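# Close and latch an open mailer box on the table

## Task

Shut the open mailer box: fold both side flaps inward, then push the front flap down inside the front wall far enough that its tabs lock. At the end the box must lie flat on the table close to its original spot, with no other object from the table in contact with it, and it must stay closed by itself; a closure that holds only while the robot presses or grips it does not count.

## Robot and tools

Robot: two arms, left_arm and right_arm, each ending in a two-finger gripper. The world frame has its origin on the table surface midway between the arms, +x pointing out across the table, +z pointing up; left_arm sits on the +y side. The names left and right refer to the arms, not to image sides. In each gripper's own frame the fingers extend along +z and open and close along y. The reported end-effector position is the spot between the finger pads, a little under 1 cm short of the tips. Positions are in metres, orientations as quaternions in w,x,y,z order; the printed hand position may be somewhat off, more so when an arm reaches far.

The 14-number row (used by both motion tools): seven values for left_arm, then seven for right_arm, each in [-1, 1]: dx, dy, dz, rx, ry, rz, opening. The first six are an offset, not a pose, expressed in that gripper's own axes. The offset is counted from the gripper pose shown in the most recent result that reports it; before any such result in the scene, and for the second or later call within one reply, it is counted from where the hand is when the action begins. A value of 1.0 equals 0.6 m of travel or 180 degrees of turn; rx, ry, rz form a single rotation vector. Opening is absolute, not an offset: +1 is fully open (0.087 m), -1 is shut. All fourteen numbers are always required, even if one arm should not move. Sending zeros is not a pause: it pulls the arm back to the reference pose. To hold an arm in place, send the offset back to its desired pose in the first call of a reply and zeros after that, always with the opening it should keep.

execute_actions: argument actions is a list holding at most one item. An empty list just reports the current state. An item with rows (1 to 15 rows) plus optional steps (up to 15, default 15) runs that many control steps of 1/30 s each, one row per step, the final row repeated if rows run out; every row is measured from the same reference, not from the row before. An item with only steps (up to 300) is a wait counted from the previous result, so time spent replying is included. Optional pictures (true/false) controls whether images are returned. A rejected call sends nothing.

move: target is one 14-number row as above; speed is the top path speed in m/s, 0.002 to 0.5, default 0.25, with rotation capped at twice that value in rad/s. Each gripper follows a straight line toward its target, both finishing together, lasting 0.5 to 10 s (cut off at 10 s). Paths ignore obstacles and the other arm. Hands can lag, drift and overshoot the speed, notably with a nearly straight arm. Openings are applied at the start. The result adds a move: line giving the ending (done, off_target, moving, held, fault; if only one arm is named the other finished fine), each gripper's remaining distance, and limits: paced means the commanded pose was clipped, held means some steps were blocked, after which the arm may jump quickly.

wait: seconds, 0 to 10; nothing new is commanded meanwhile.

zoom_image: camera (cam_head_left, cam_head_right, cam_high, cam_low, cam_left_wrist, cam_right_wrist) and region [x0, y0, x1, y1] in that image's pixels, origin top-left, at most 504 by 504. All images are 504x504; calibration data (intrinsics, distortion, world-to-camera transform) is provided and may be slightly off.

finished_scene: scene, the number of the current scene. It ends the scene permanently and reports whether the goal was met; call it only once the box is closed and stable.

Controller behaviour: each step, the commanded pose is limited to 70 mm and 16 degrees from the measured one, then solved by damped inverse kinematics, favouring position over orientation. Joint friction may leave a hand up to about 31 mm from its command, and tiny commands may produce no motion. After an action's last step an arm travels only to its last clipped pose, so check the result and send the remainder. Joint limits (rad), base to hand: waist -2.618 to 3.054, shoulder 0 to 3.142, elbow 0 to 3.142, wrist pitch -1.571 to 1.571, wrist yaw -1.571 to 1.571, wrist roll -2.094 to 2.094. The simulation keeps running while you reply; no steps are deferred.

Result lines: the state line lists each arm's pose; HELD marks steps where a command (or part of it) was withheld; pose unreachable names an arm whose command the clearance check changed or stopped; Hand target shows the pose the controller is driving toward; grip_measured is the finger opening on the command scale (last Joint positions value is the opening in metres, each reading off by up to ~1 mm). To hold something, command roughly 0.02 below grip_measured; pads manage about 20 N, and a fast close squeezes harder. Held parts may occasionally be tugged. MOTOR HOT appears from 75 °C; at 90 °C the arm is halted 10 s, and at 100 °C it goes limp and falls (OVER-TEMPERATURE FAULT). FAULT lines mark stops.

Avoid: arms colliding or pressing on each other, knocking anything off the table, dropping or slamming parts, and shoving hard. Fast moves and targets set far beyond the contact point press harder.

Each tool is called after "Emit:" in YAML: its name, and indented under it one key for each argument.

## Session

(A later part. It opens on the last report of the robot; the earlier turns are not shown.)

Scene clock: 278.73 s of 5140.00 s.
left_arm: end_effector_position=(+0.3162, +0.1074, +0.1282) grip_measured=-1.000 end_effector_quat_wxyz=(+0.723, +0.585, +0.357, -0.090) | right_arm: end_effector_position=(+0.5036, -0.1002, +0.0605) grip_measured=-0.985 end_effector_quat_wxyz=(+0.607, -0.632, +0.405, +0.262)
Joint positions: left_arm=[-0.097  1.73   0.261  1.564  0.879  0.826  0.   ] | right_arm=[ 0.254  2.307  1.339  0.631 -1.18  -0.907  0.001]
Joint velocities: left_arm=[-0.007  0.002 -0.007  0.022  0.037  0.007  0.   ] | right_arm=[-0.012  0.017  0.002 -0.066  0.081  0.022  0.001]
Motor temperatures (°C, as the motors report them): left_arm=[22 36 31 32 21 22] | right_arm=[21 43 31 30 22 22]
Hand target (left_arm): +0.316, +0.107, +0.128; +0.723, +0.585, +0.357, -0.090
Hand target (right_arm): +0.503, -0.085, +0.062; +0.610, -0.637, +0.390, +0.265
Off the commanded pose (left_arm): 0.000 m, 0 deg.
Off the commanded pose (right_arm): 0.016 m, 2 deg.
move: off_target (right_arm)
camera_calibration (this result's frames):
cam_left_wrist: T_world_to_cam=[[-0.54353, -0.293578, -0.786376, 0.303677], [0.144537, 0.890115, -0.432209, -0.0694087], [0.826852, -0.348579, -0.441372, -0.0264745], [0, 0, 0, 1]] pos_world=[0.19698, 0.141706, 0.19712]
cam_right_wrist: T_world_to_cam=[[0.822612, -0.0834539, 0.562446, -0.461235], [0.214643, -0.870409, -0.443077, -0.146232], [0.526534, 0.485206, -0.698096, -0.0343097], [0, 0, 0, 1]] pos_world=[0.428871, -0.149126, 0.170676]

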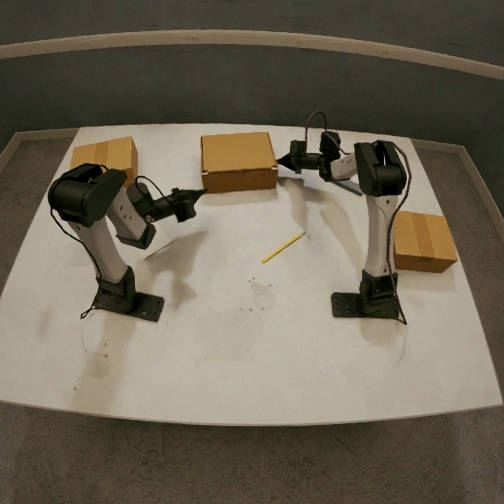

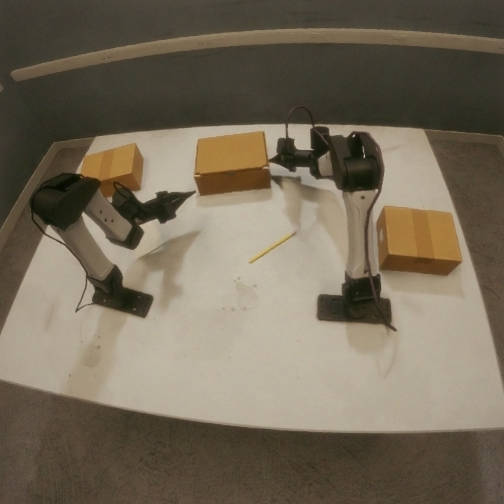

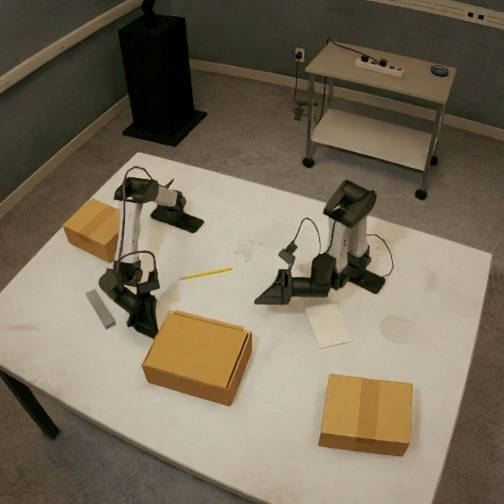

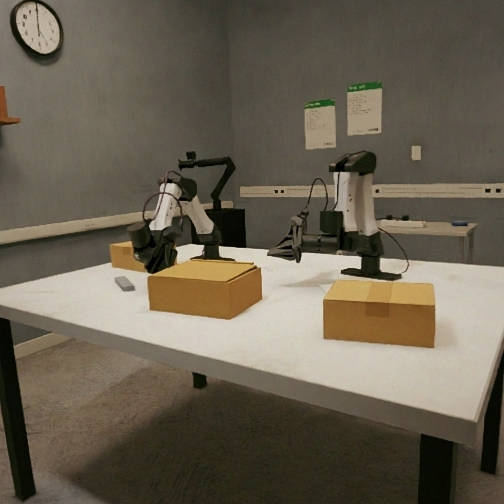

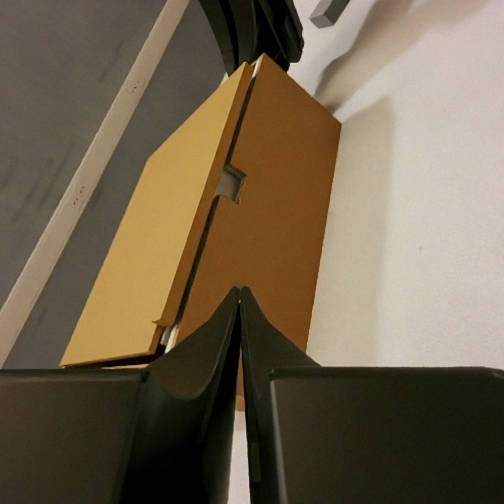

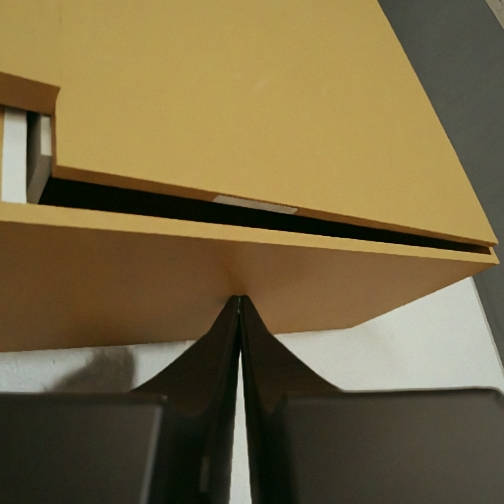

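Emit:
move:
  target: [0,0,0,0,0,0,-1, 0,0,-0.07,0,0,0,-1]
  speed: 0.1

Emit:
move:
  target: [0,0,0,0,0,0,-1, 0.153,-0.25,0.045,0,0,0,-1]
  speed: 0.1

Emit:
move:
  target: [0,0,0,0,0,0,-1, -0.03,0,0.15,0,0,0,-1]
  speed: 0.08

Scene clock: 283.67 s of 5140.00 s.
left_arm: end_effector_position=(+0.3162, +0.1074, +0.1282) grip_measured=-1.000 end_effector_quat_wxyz=(+0.723, +0.585, +0.357, -0.090) | right_arm: end_effector_position=(+0.5015, -0.1404, +0.0591) grip_measured=-0.985 end_effector_quat_wxyz=(+0.607, -0.628, +0.410, +0.261)
Joint positions: left_arm=[-0.097  1.73   0.261  1.564  0.879  0.826  0.   ] | right_arm=[ 0.168  2.275  1.298  0.566 -1.251 -0.98   0.001]
Joint velocities: left_arm=[ 0.002 -0.007 -0.027  0.007 -0.007  0.022  0.   ] | right_arm=[-0.046  0.012 -0.007 -0.081 -0.051  0.037 -0.001]
Motor temperatures (°C, as the motors report them): left_arm=[22 36 30 32 21 22] | right_arm=[21 43 32 30 22 22]
Hand target (left_arm): +0.316, +0.107, +0.128; +0.723, +0.585, +0.357, -0.090
Hand target (right_arm): +0.497, -0.141, +0.066; +0.608, -0.631, +0.405, +0.262
Off the commanded pose (left_arm): 0.000 m, 0 deg.
Off the commanded pose (right_arm): 0.008 m, 1 deg.
After step 90, 1.07 s passed at rest.
move: done
camera_calibration (this result's frames):
cam_left_wrist: T_world_to_cam=[[-0.54353, -0.293578, -0.786376, 0.303677], [0.144537, 0.890115, -0.432209, -0.0694087], [0.826852, -0.348579, -0.441372, -0.0264745], [0, 0, 0, 1]] pos_world=[0.19698, 0.141706, 0.19712]
cam_right_wrist: T_world_to_cam=[[0.825435, -0.0928157, 0.556815, -0.464465], [0.20247, -0.87208, -0.445513, -0.175396], [0.526938, 0.48048, -0.701053, -0.0153046], [0, 0, 0, 1]] pos_world=[0.426962, -0.188715, 0.16975]

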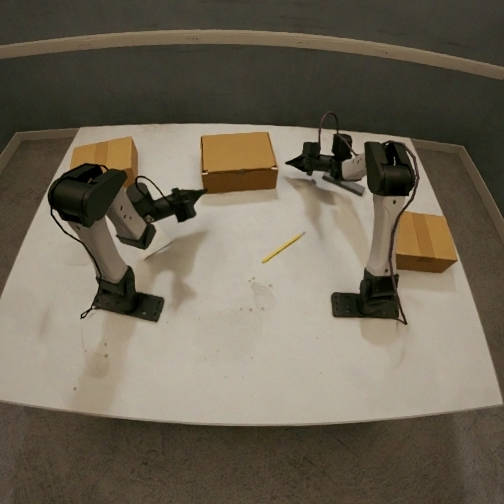

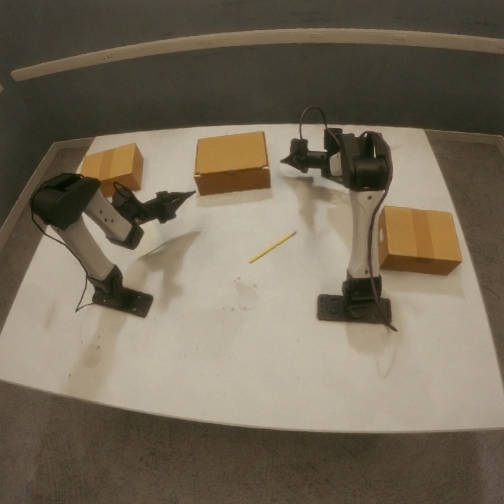

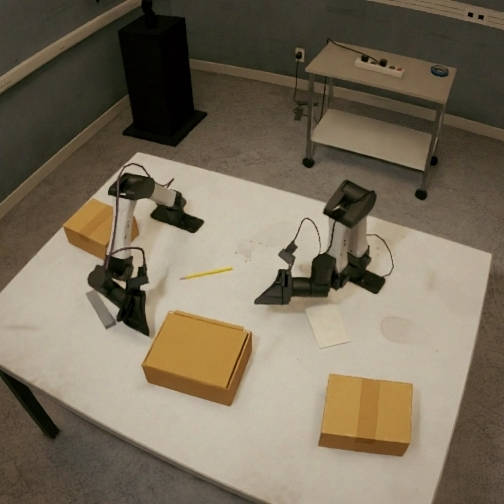

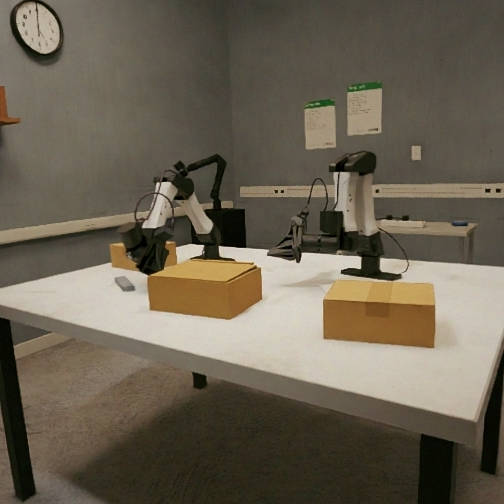

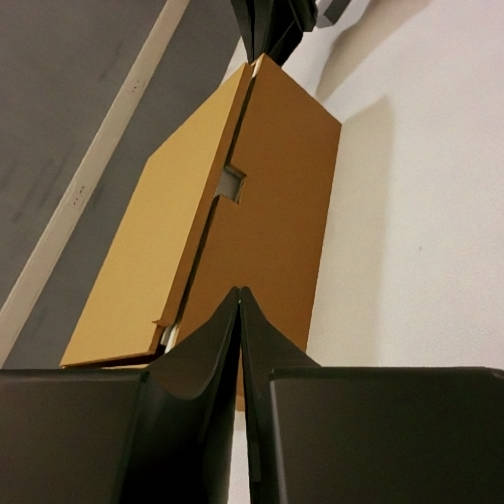

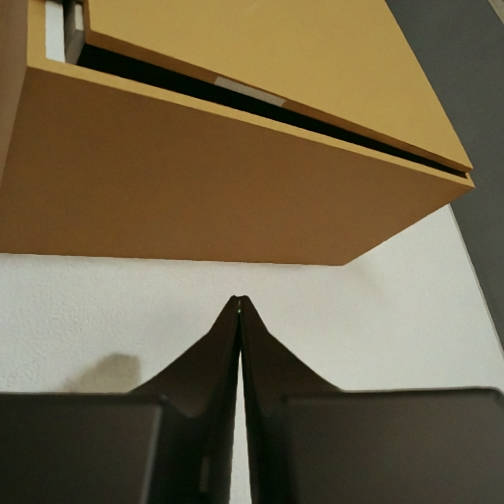

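Scene clock: 285.97 s of 5140.00 s.
left_arm: end_effector_position=(+0.3162, +0.1074, +0.1282) grip_measured=-1.000 end_effector_quat_wxyz=(+0.723, +0.585, +0.357, -0.090) | right_arm: end_effector_position=(+0.6787, -0.1414, +0.0591) grip_measured=-0.985 end_effector_quat_wxyz=(+0.635, -0.608, +0.418, +0.230)
Joint positions: left_arm=[-0.097  1.73   0.261  1.564  0.879  0.826  0.   ] | right_arm=[ 0.138  3.079  2.826 -0.003 -1.214 -0.861  0.001]
Joint velocities: left_arm=[-0.022  0.007  0.007  0.081 -0.066 -0.007  0.   ] | right_arm=[ 0.017 -0.012  0.007 -0.081 -0.037  0.037 -0.001]
Motor temperatures (°C, as the motors report them): left_arm=[22 35 30 32 21 22] | right_arm=[21 43 32 30 22 22]
Hand target (left_arm): +0.316, +0.107, +0.128; +0.723, +0.585, +0.357, -0.090
Hand target (right_arm): +0.681, -0.145, +0.062; +0.635, -0.604, +0.423, +0.228
Off the commanded pose (left_arm): 0.000 m, 0 deg.
Off the commanded pose (right_arm): 0.004 m, 5 deg.
elbow stopped short (right arm): the move would have taken joint 3 (elbow) straighter than the controller allows; a more bent joint 3 avoids this.
move: off_target (right_arm)
camera_calibration (this result's frames):
cam_left_wrist: T_world_to_cam=[[-0.54353, -0.293578, -0.786376, 0.303677], [0.144537, 0.890115, -0.432209, -0.0694087], [0.826852, -0.348579, -0.441372, -0.0264745], [0, 0, 0, 1]] pos_world=[0.19698, 0.141706, 0.19712]
cam_right_wrist: T_world_to_cam=[[0.791891, -0.172362, 0.585833, -0.600972], [0.15363, -0.872253, -0.464299, -0.177863], [0.591022, 0.457675, -0.664249, -0.157119], [0, 0, 0, 1]] pos_world=[0.59609, -0.186817, 0.165121]

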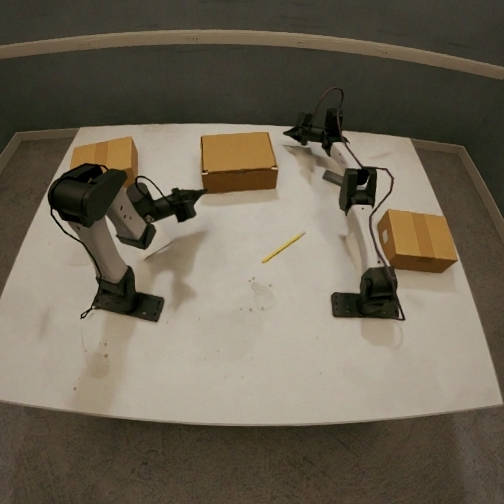

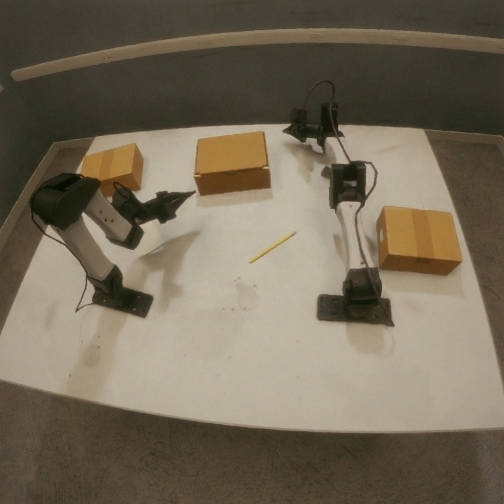

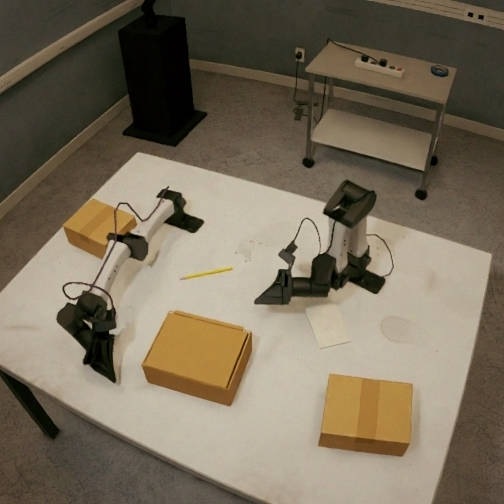

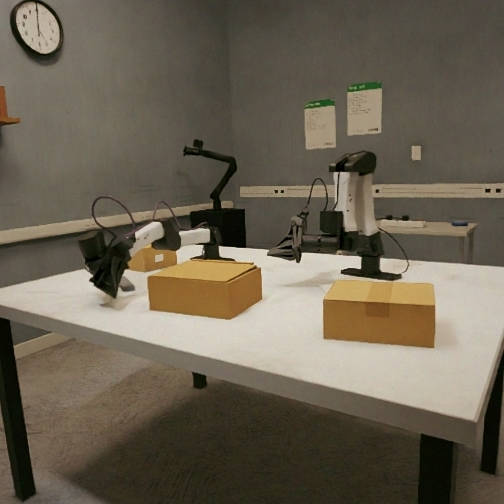

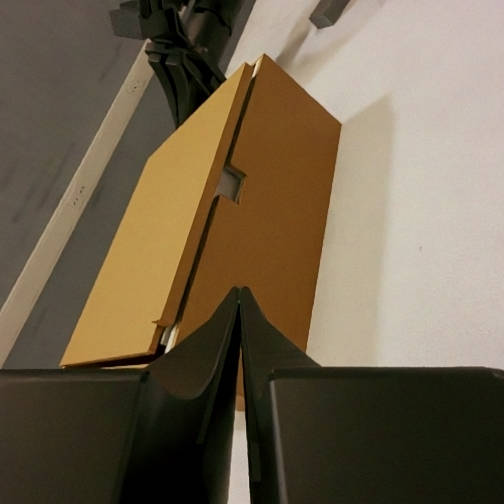

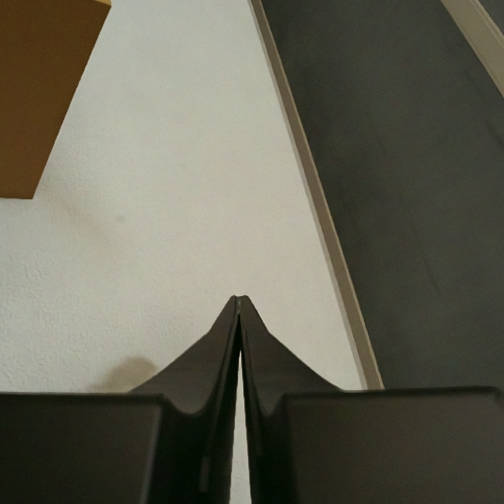

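Scene clock: 287.73 s of 5140.00 s.
left_arm: end_effector_position=(+0.3162, +0.1074, +0.1282) grip_measured=-1.000 end_effector_quat_wxyz=(+0.723, +0.585, +0.357, -0.090) | right_arm: end_effector_position=(+0.6890, -0.0538, +0.0633) grip_measured=-0.985 end_effector_quat_wxyz=(+0.662, -0.575, +0.449, +0.170)
Joint positions: left_arm=[-0.097  1.73   0.261  1.564  0.879  0.826  0.   ] | right_arm=[ 0.304  3.101  2.826  0.168 -0.898 -0.739  0.001]
Joint velocities: left_arm=[ 0.002 -0.032 -0.027  0.051 -0.051 -0.066  0.   ] | right_arm=[-0.002 -0.007  0.002 -0.066  0.051 -0.066 -0.   ]
Motor temperatures (°C, as the motors report them): left_arm=[22 35 30 32 21 22] | right_arm=[21 43 32 30 22 22]
Hand target (left_arm): +0.316, +0.107, +0.128; +0.723, +0.585, +0.357, -0.090
Hand target (right_arm): +0.691, -0.051, +0.066; +0.670, -0.572, +0.443, +0.164
Off the commanded pose (left_arm): 0.000 m, 0 deg.
Off the commanded pose (right_arm): 0.005 m, 9 deg.
elbow stopped short (right arm): the move would have taken joint 3 (elbow) straighter than the controller allows; a more bent joint 3 avoids this.
move: off_target (right_arm)
camera_calibration (this result's frames):
cam_left_wrist: T_world_to_cam=[[-0.54353, -0.293578, -0.786376, 0.303677], [0.144537, 0.890115, -0.432209, -0.0694087], [0.826852, -0.348579, -0.441372, -0.0264745], [0, 0, 0, 1]] pos_world=[0.19698, 0.141706, 0.19712]
cam_right_wrist: T_world_to_cam=[[0.730995, -0.296501, 0.6146, -0.563094], [0.0362889, -0.882502, -0.468906, -0.0205829], [0.681417, 0.365071, -0.634345, -0.269718], [0, 0, 0, 1]] pos_world=[0.596156, -0.0866564, 0.165333]

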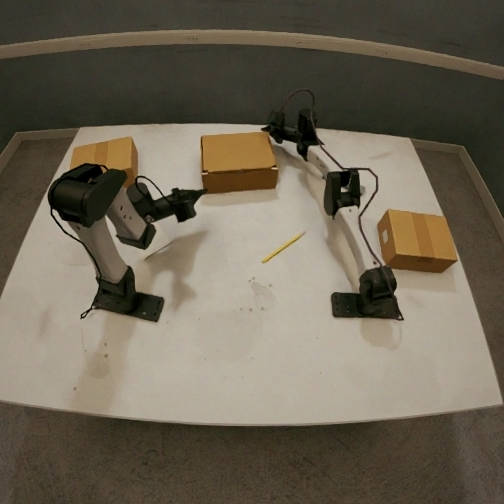

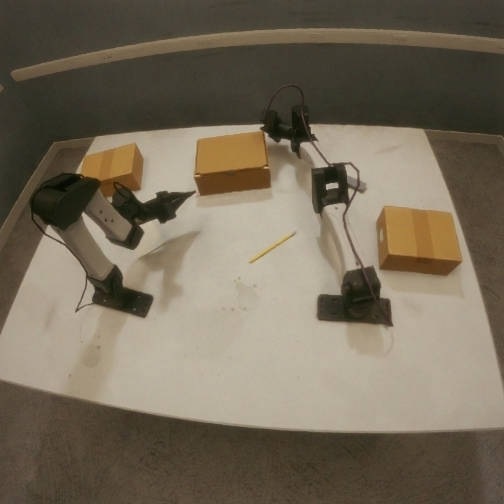

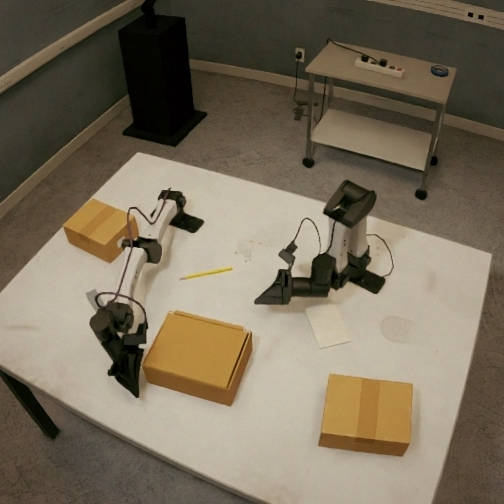

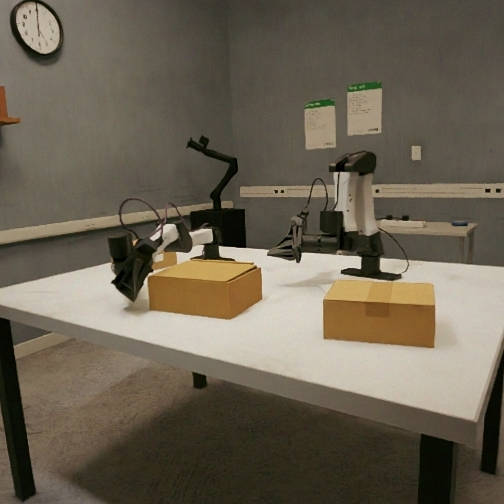

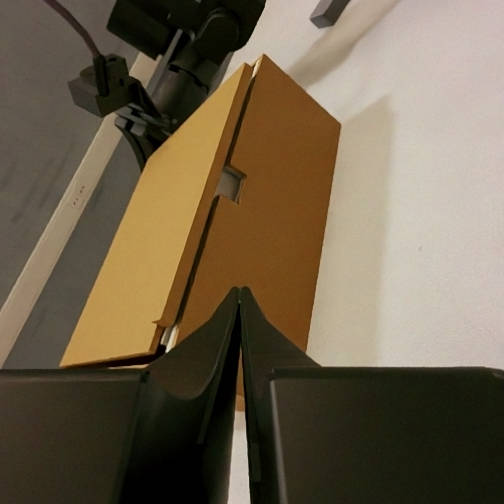

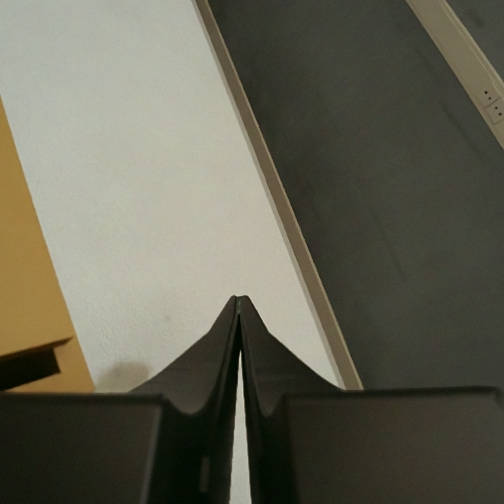

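Emit:
move:
  target: [0,0,0,0,0,0,-1, -0.054,0.074,-0.04,0,0,0,-1]
  speed: 0.04

Scene clock: 291.17 s of 5140.00 s.
left_arm: end_effector_position=(+0.3162, +0.1074, +0.1282) grip_measured=-1.000 end_effector_quat_wxyz=(+0.723, +0.585, +0.357, -0.090) | right_arm: end_effector_position=(+0.6394, -0.0715, +0.0429) grip_measured=-0.985 end_effector_quat_wxyz=(+0.653, -0.567, +0.476, +0.159)
Joint positions: left_arm=[-0.097  1.73   0.261  1.564  0.879  0.826  0.   ] | right_arm=[ 0.308  2.701  1.958  0.597 -0.843 -0.743  0.001]
Joint velocities: left_arm=[-0.017  0.002 -0.012  0.051 -0.007  0.007  0.   ] | right_arm=[-0.007  0.002 -0.017  0.037  0.022  0.037 -0.001]
Motor temperatures (°C, as the motors report them): left_arm=[22 35 30 32 21 22] | right_arm=[21 45 32 30 22 22]
Hand target (left_arm): +0.316, +0.107, +0.128; +0.723, +0.585, +0.357, -0.090
Hand target (right_arm): +0.628, -0.054, +0.063; +0.661, -0.576, +0.449, +0.170
Off the commanded pose (left_arm): 0.000 m, 0 deg.
Off the commanded pose (right_arm): 0.029 m, 4 deg.
move: off_target (right_arm)
camera_calibration (this result's frames):
cam_left_wrist: T_world_to_cam=[[-0.54353, -0.293578, -0.786376, 0.303677], [0.144537, 0.890115, -0.432209, -0.0694087], [0.826852, -0.348579, -0.441372, -0.0264745], [0, 0, 0, 1]] pos_world=[0.19698, 0.141706, 0.19712]
cam_right_wrist: T_world_to_cam=[[0.736157, -0.321382, 0.595639, -0.523805], [-0.0232945, -0.891578, -0.452269, -0.00713925], [0.676409, 0.319066, -0.663828, -0.241146], [0, 0, 0, 1]] pos_world=[0.54855, -0.0977656, 0.148691]

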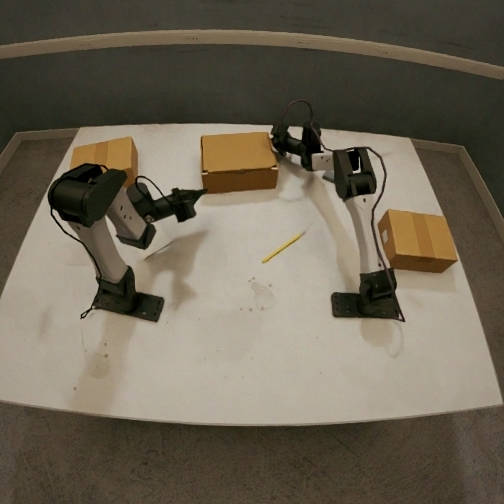

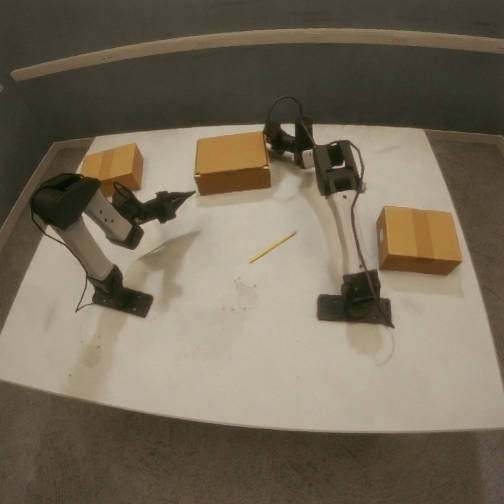

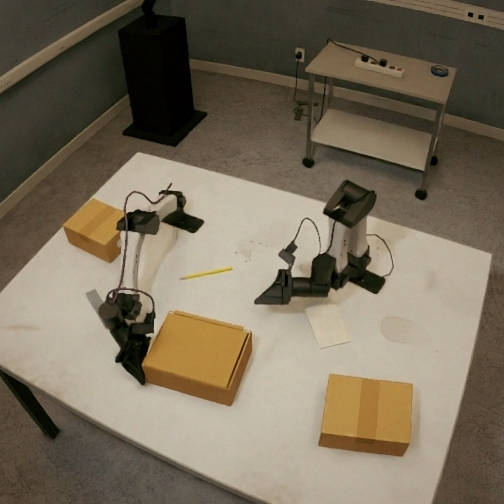

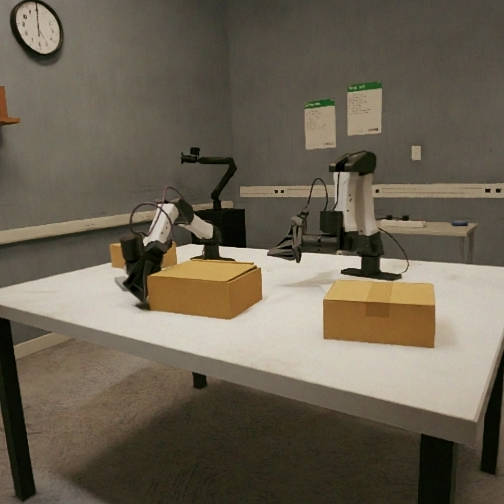

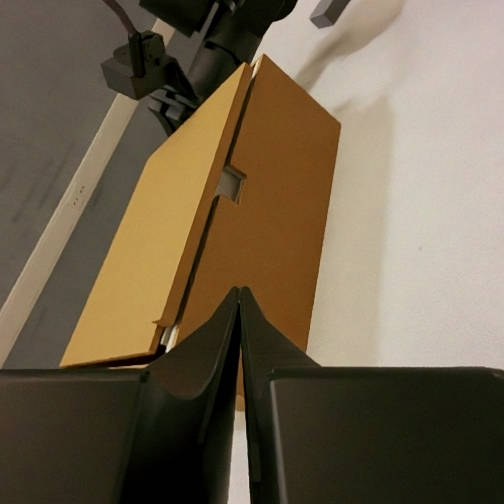

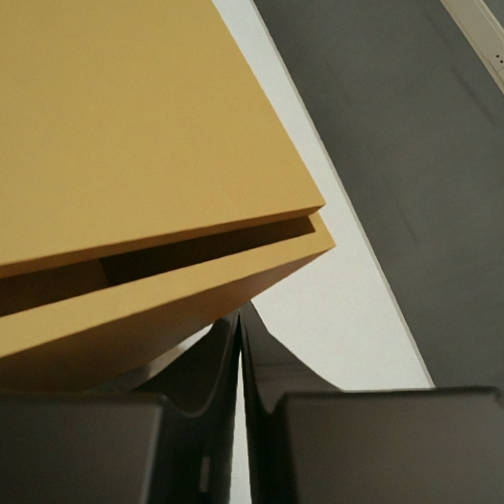

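Emit:
move:
  target: [0,0,0,0,0,0,-1, -0.097,0.068,0.034,0,0,0,-1]
  speed: 0.04

Scene clock: 294.90 s of 5140.00 s.
left_arm: end_effector_position=(+0.3162, +0.1074, +0.1282) grip_measured=-1.000 end_effector_quat_wxyz=(+0.723, +0.585, +0.357, -0.090) | right_arm: end_effector_position=(+0.6010, -0.0424, +0.0315) grip_measured=-0.985 end_effector_quat_wxyz=(+0.632, -0.562, +0.514, +0.146)
Joint positions: left_arm=[-0.097  1.73   0.261  1.564  0.879  0.826  0.   ] | right_arm=[ 0.399  2.583  1.733  0.643 -0.693 -0.737  0.001]
Joint velocities: left_arm=[-0.017 -0.017  0.002  0.007 -0.007  0.051  0.   ] | right_arm=[-0.007 -0.002 -0.002  0.022  0.051 -0.095  0.   ]
Motor temperatures (°C, as the motors report them): left_arm=[22 35 30 32 21 22] | right_arm=[21 46 32 31 22 22]
Hand target (left_arm): +0.316, +0.107, +0.128; +0.723, +0.585, +0.357, -0.090
Hand target (right_arm): +0.590, -0.022, +0.063; +0.652, -0.569, +0.476, +0.159
Off the commanded pose (left_arm): 0.000 m, 0 deg.
Off the commanded pose (right_arm): 0.040 m, 5 deg.
move: off_target (right_arm)
camera_calibration (this result's frames):
cam_left_wrist: T_world_to_cam=[[-0.54353, -0.293578, -0.786376, 0.303677], [0.144537, 0.890115, -0.432209, -0.0694087], [0.826852, -0.348579, -0.441372, -0.0264745], [0, 0, 0, 1]] pos_world=[0.19698, 0.141706, 0.19712]
cam_right_wrist: T_world_to_cam=[[0.749547, -0.341149, 0.567272, -0.487419], [-0.100222, -0.905576, -0.412175, 0.0570889], [0.65432, 0.252092, -0.712962, -0.220067], [0, 0, 0, 1]] pos_world=[0.51506, -0.059107, 0.14313]

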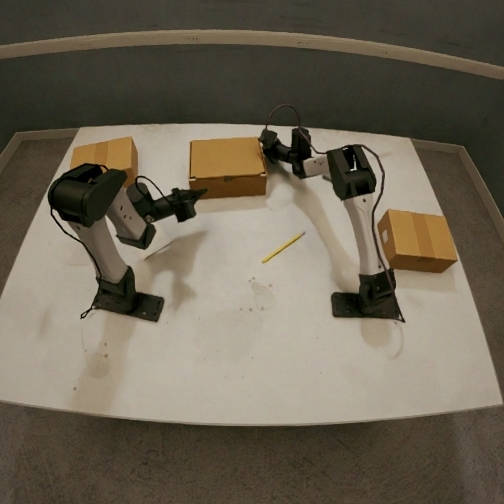

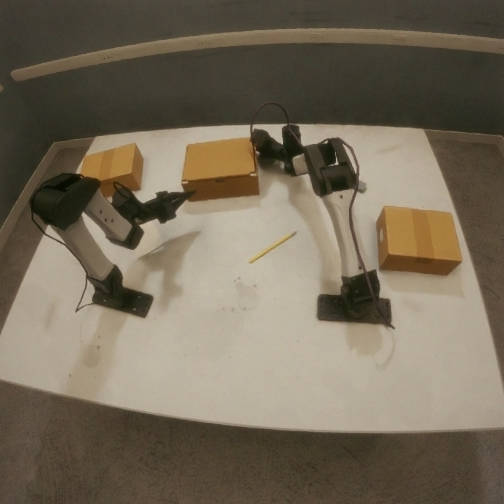

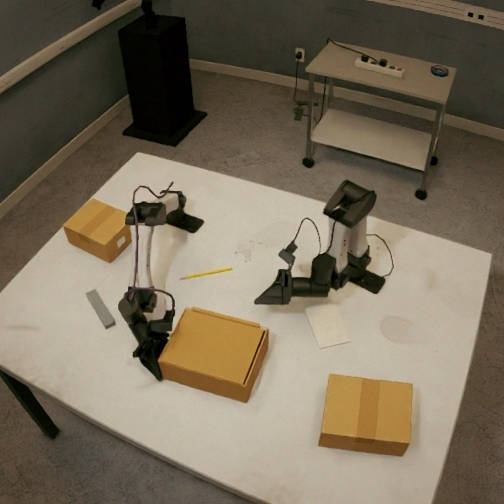

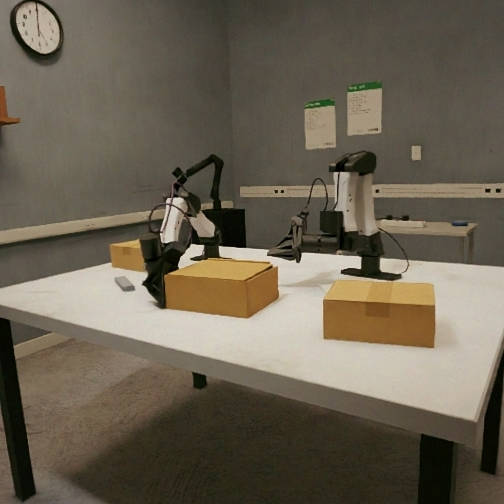

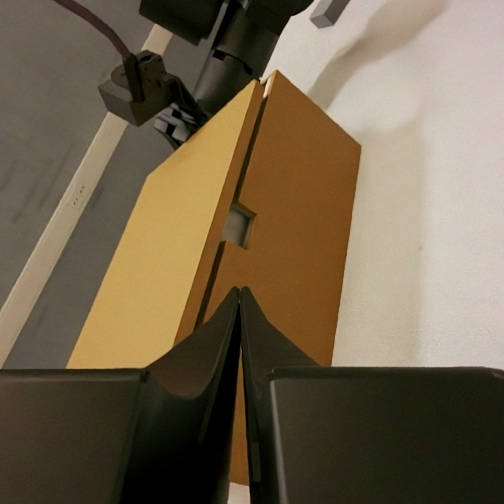

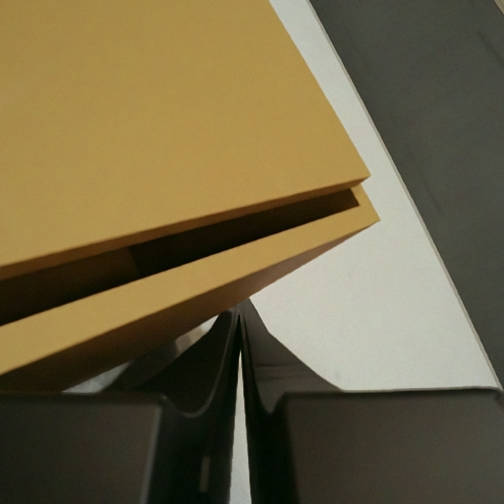

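Within ~2 cm. Retreat.

Emit:
move:
  target: [0,0,-0.1,0,0,0,-1, 0,-0.1,-0.08,0,0,0,-1]
  speed: 0.1

Emit:
finished_scene:
  scene: 1

Scene clock: 297.57 s of 5140.00 s.
left_arm: end_effector_position=(+0.2966, +0.1602, +0.1263) grip_measured=-1.000 end_effector_quat_wxyz=(+0.715, +0.593, +0.359, -0.087) | right_arm: end_effector_position=(+0.6177, -0.1045, +0.0466) grip_measured=-0.985 end_effector_quat_wxyz=(+0.619, -0.557, +0.531, +0.155)
Joint positions: left_arm=[0.141 1.633 0.157 1.564 1.118 0.826 0.   ] | right_arm=[ 0.277  2.531  1.744  0.517 -0.804 -0.761  0.001]
Joint velocities: left_arm=[ 0.007 -0.027  0.012 -0.066  0.066  0.037  0.   ] | right_arm=[-0.007 -0.007 -0.002 -0.022 -0.022  0.037  0.   ]
Motor temperatures (°C, as the motors report them): left_arm=[22 35 30 32 21 22] | right_arm=[21 47 32 31 22 22]
Hand target (left_arm): +0.291, +0.162, +0.124; +0.714, +0.593, +0.362, -0.087
Hand target (right_arm): +0.622, -0.103, +0.072; +0.632, -0.561, +0.514, +0.146
Off the commanded pose (left_arm): 0.006 m, 1 deg.
Off the commanded pose (right_arm): 0.027 m, 3 deg.
joint sent to its limit (left arm) — the command would take joint 4 (wrist pitch) past its upper limit, so that joint was sent only as far as its limit.
move: off_target (right_arm)
camera_calibration (this result's frames):
cam_left_wrist: T_world_to_cam=[[-0.546509, -0.275516, -0.790834, 0.305575], [0.143508, 0.899554, -0.412564, -0.11808], [0.825066, -0.338961, -0.452075, 0.00755719], [0, 0, 0, 1]] pos_world=[0.17771, 0.192971, 0.19636]
cam_right_wrist: T_world_to_cam=[[0.771637, -0.345533, 0.534025, -0.54223], [-0.127176, -0.906439, -0.402734, 0.0248518], [0.623219, 0.24285, -0.743385, -0.18489], [0, 0, 0, 1]] pos_world=[0.536793, -0.119931, 0.162129]

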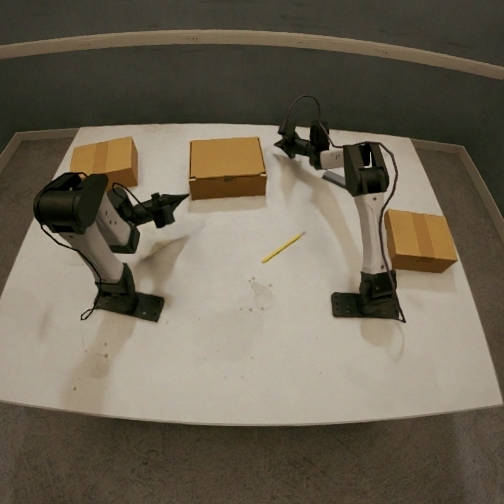

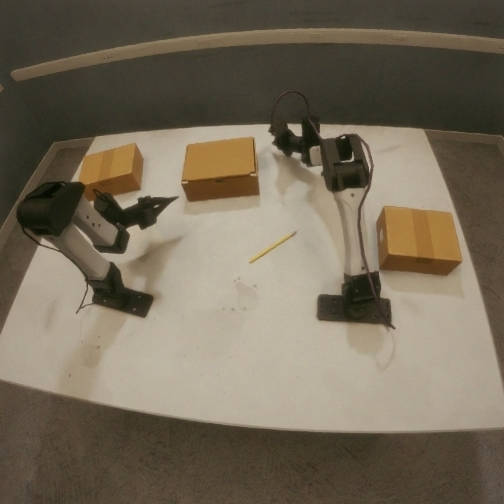

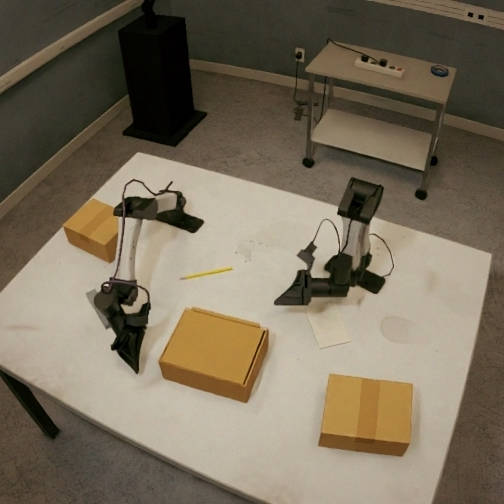

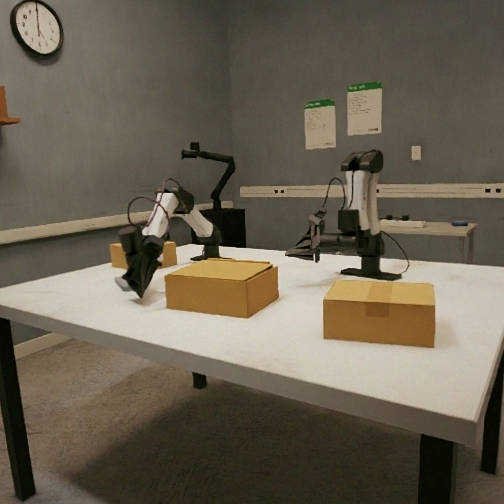

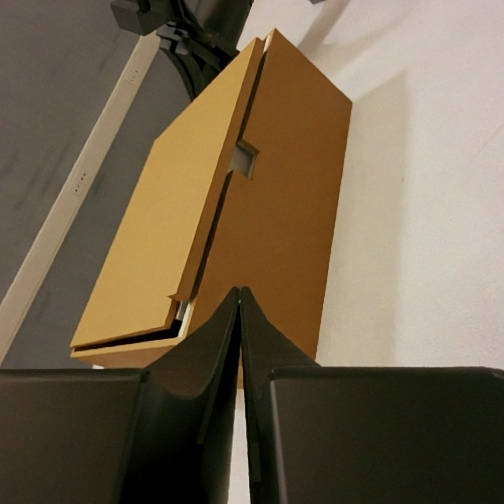

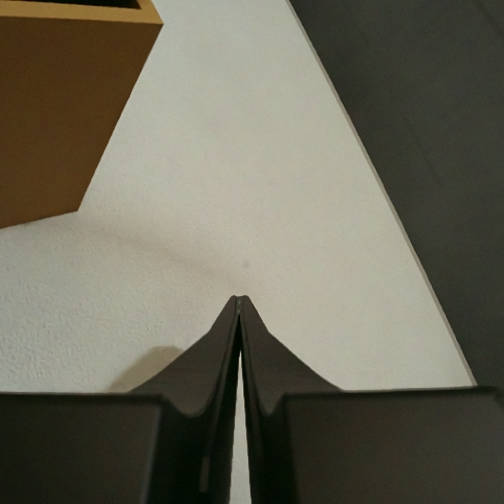

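The scene is finished: the task was done.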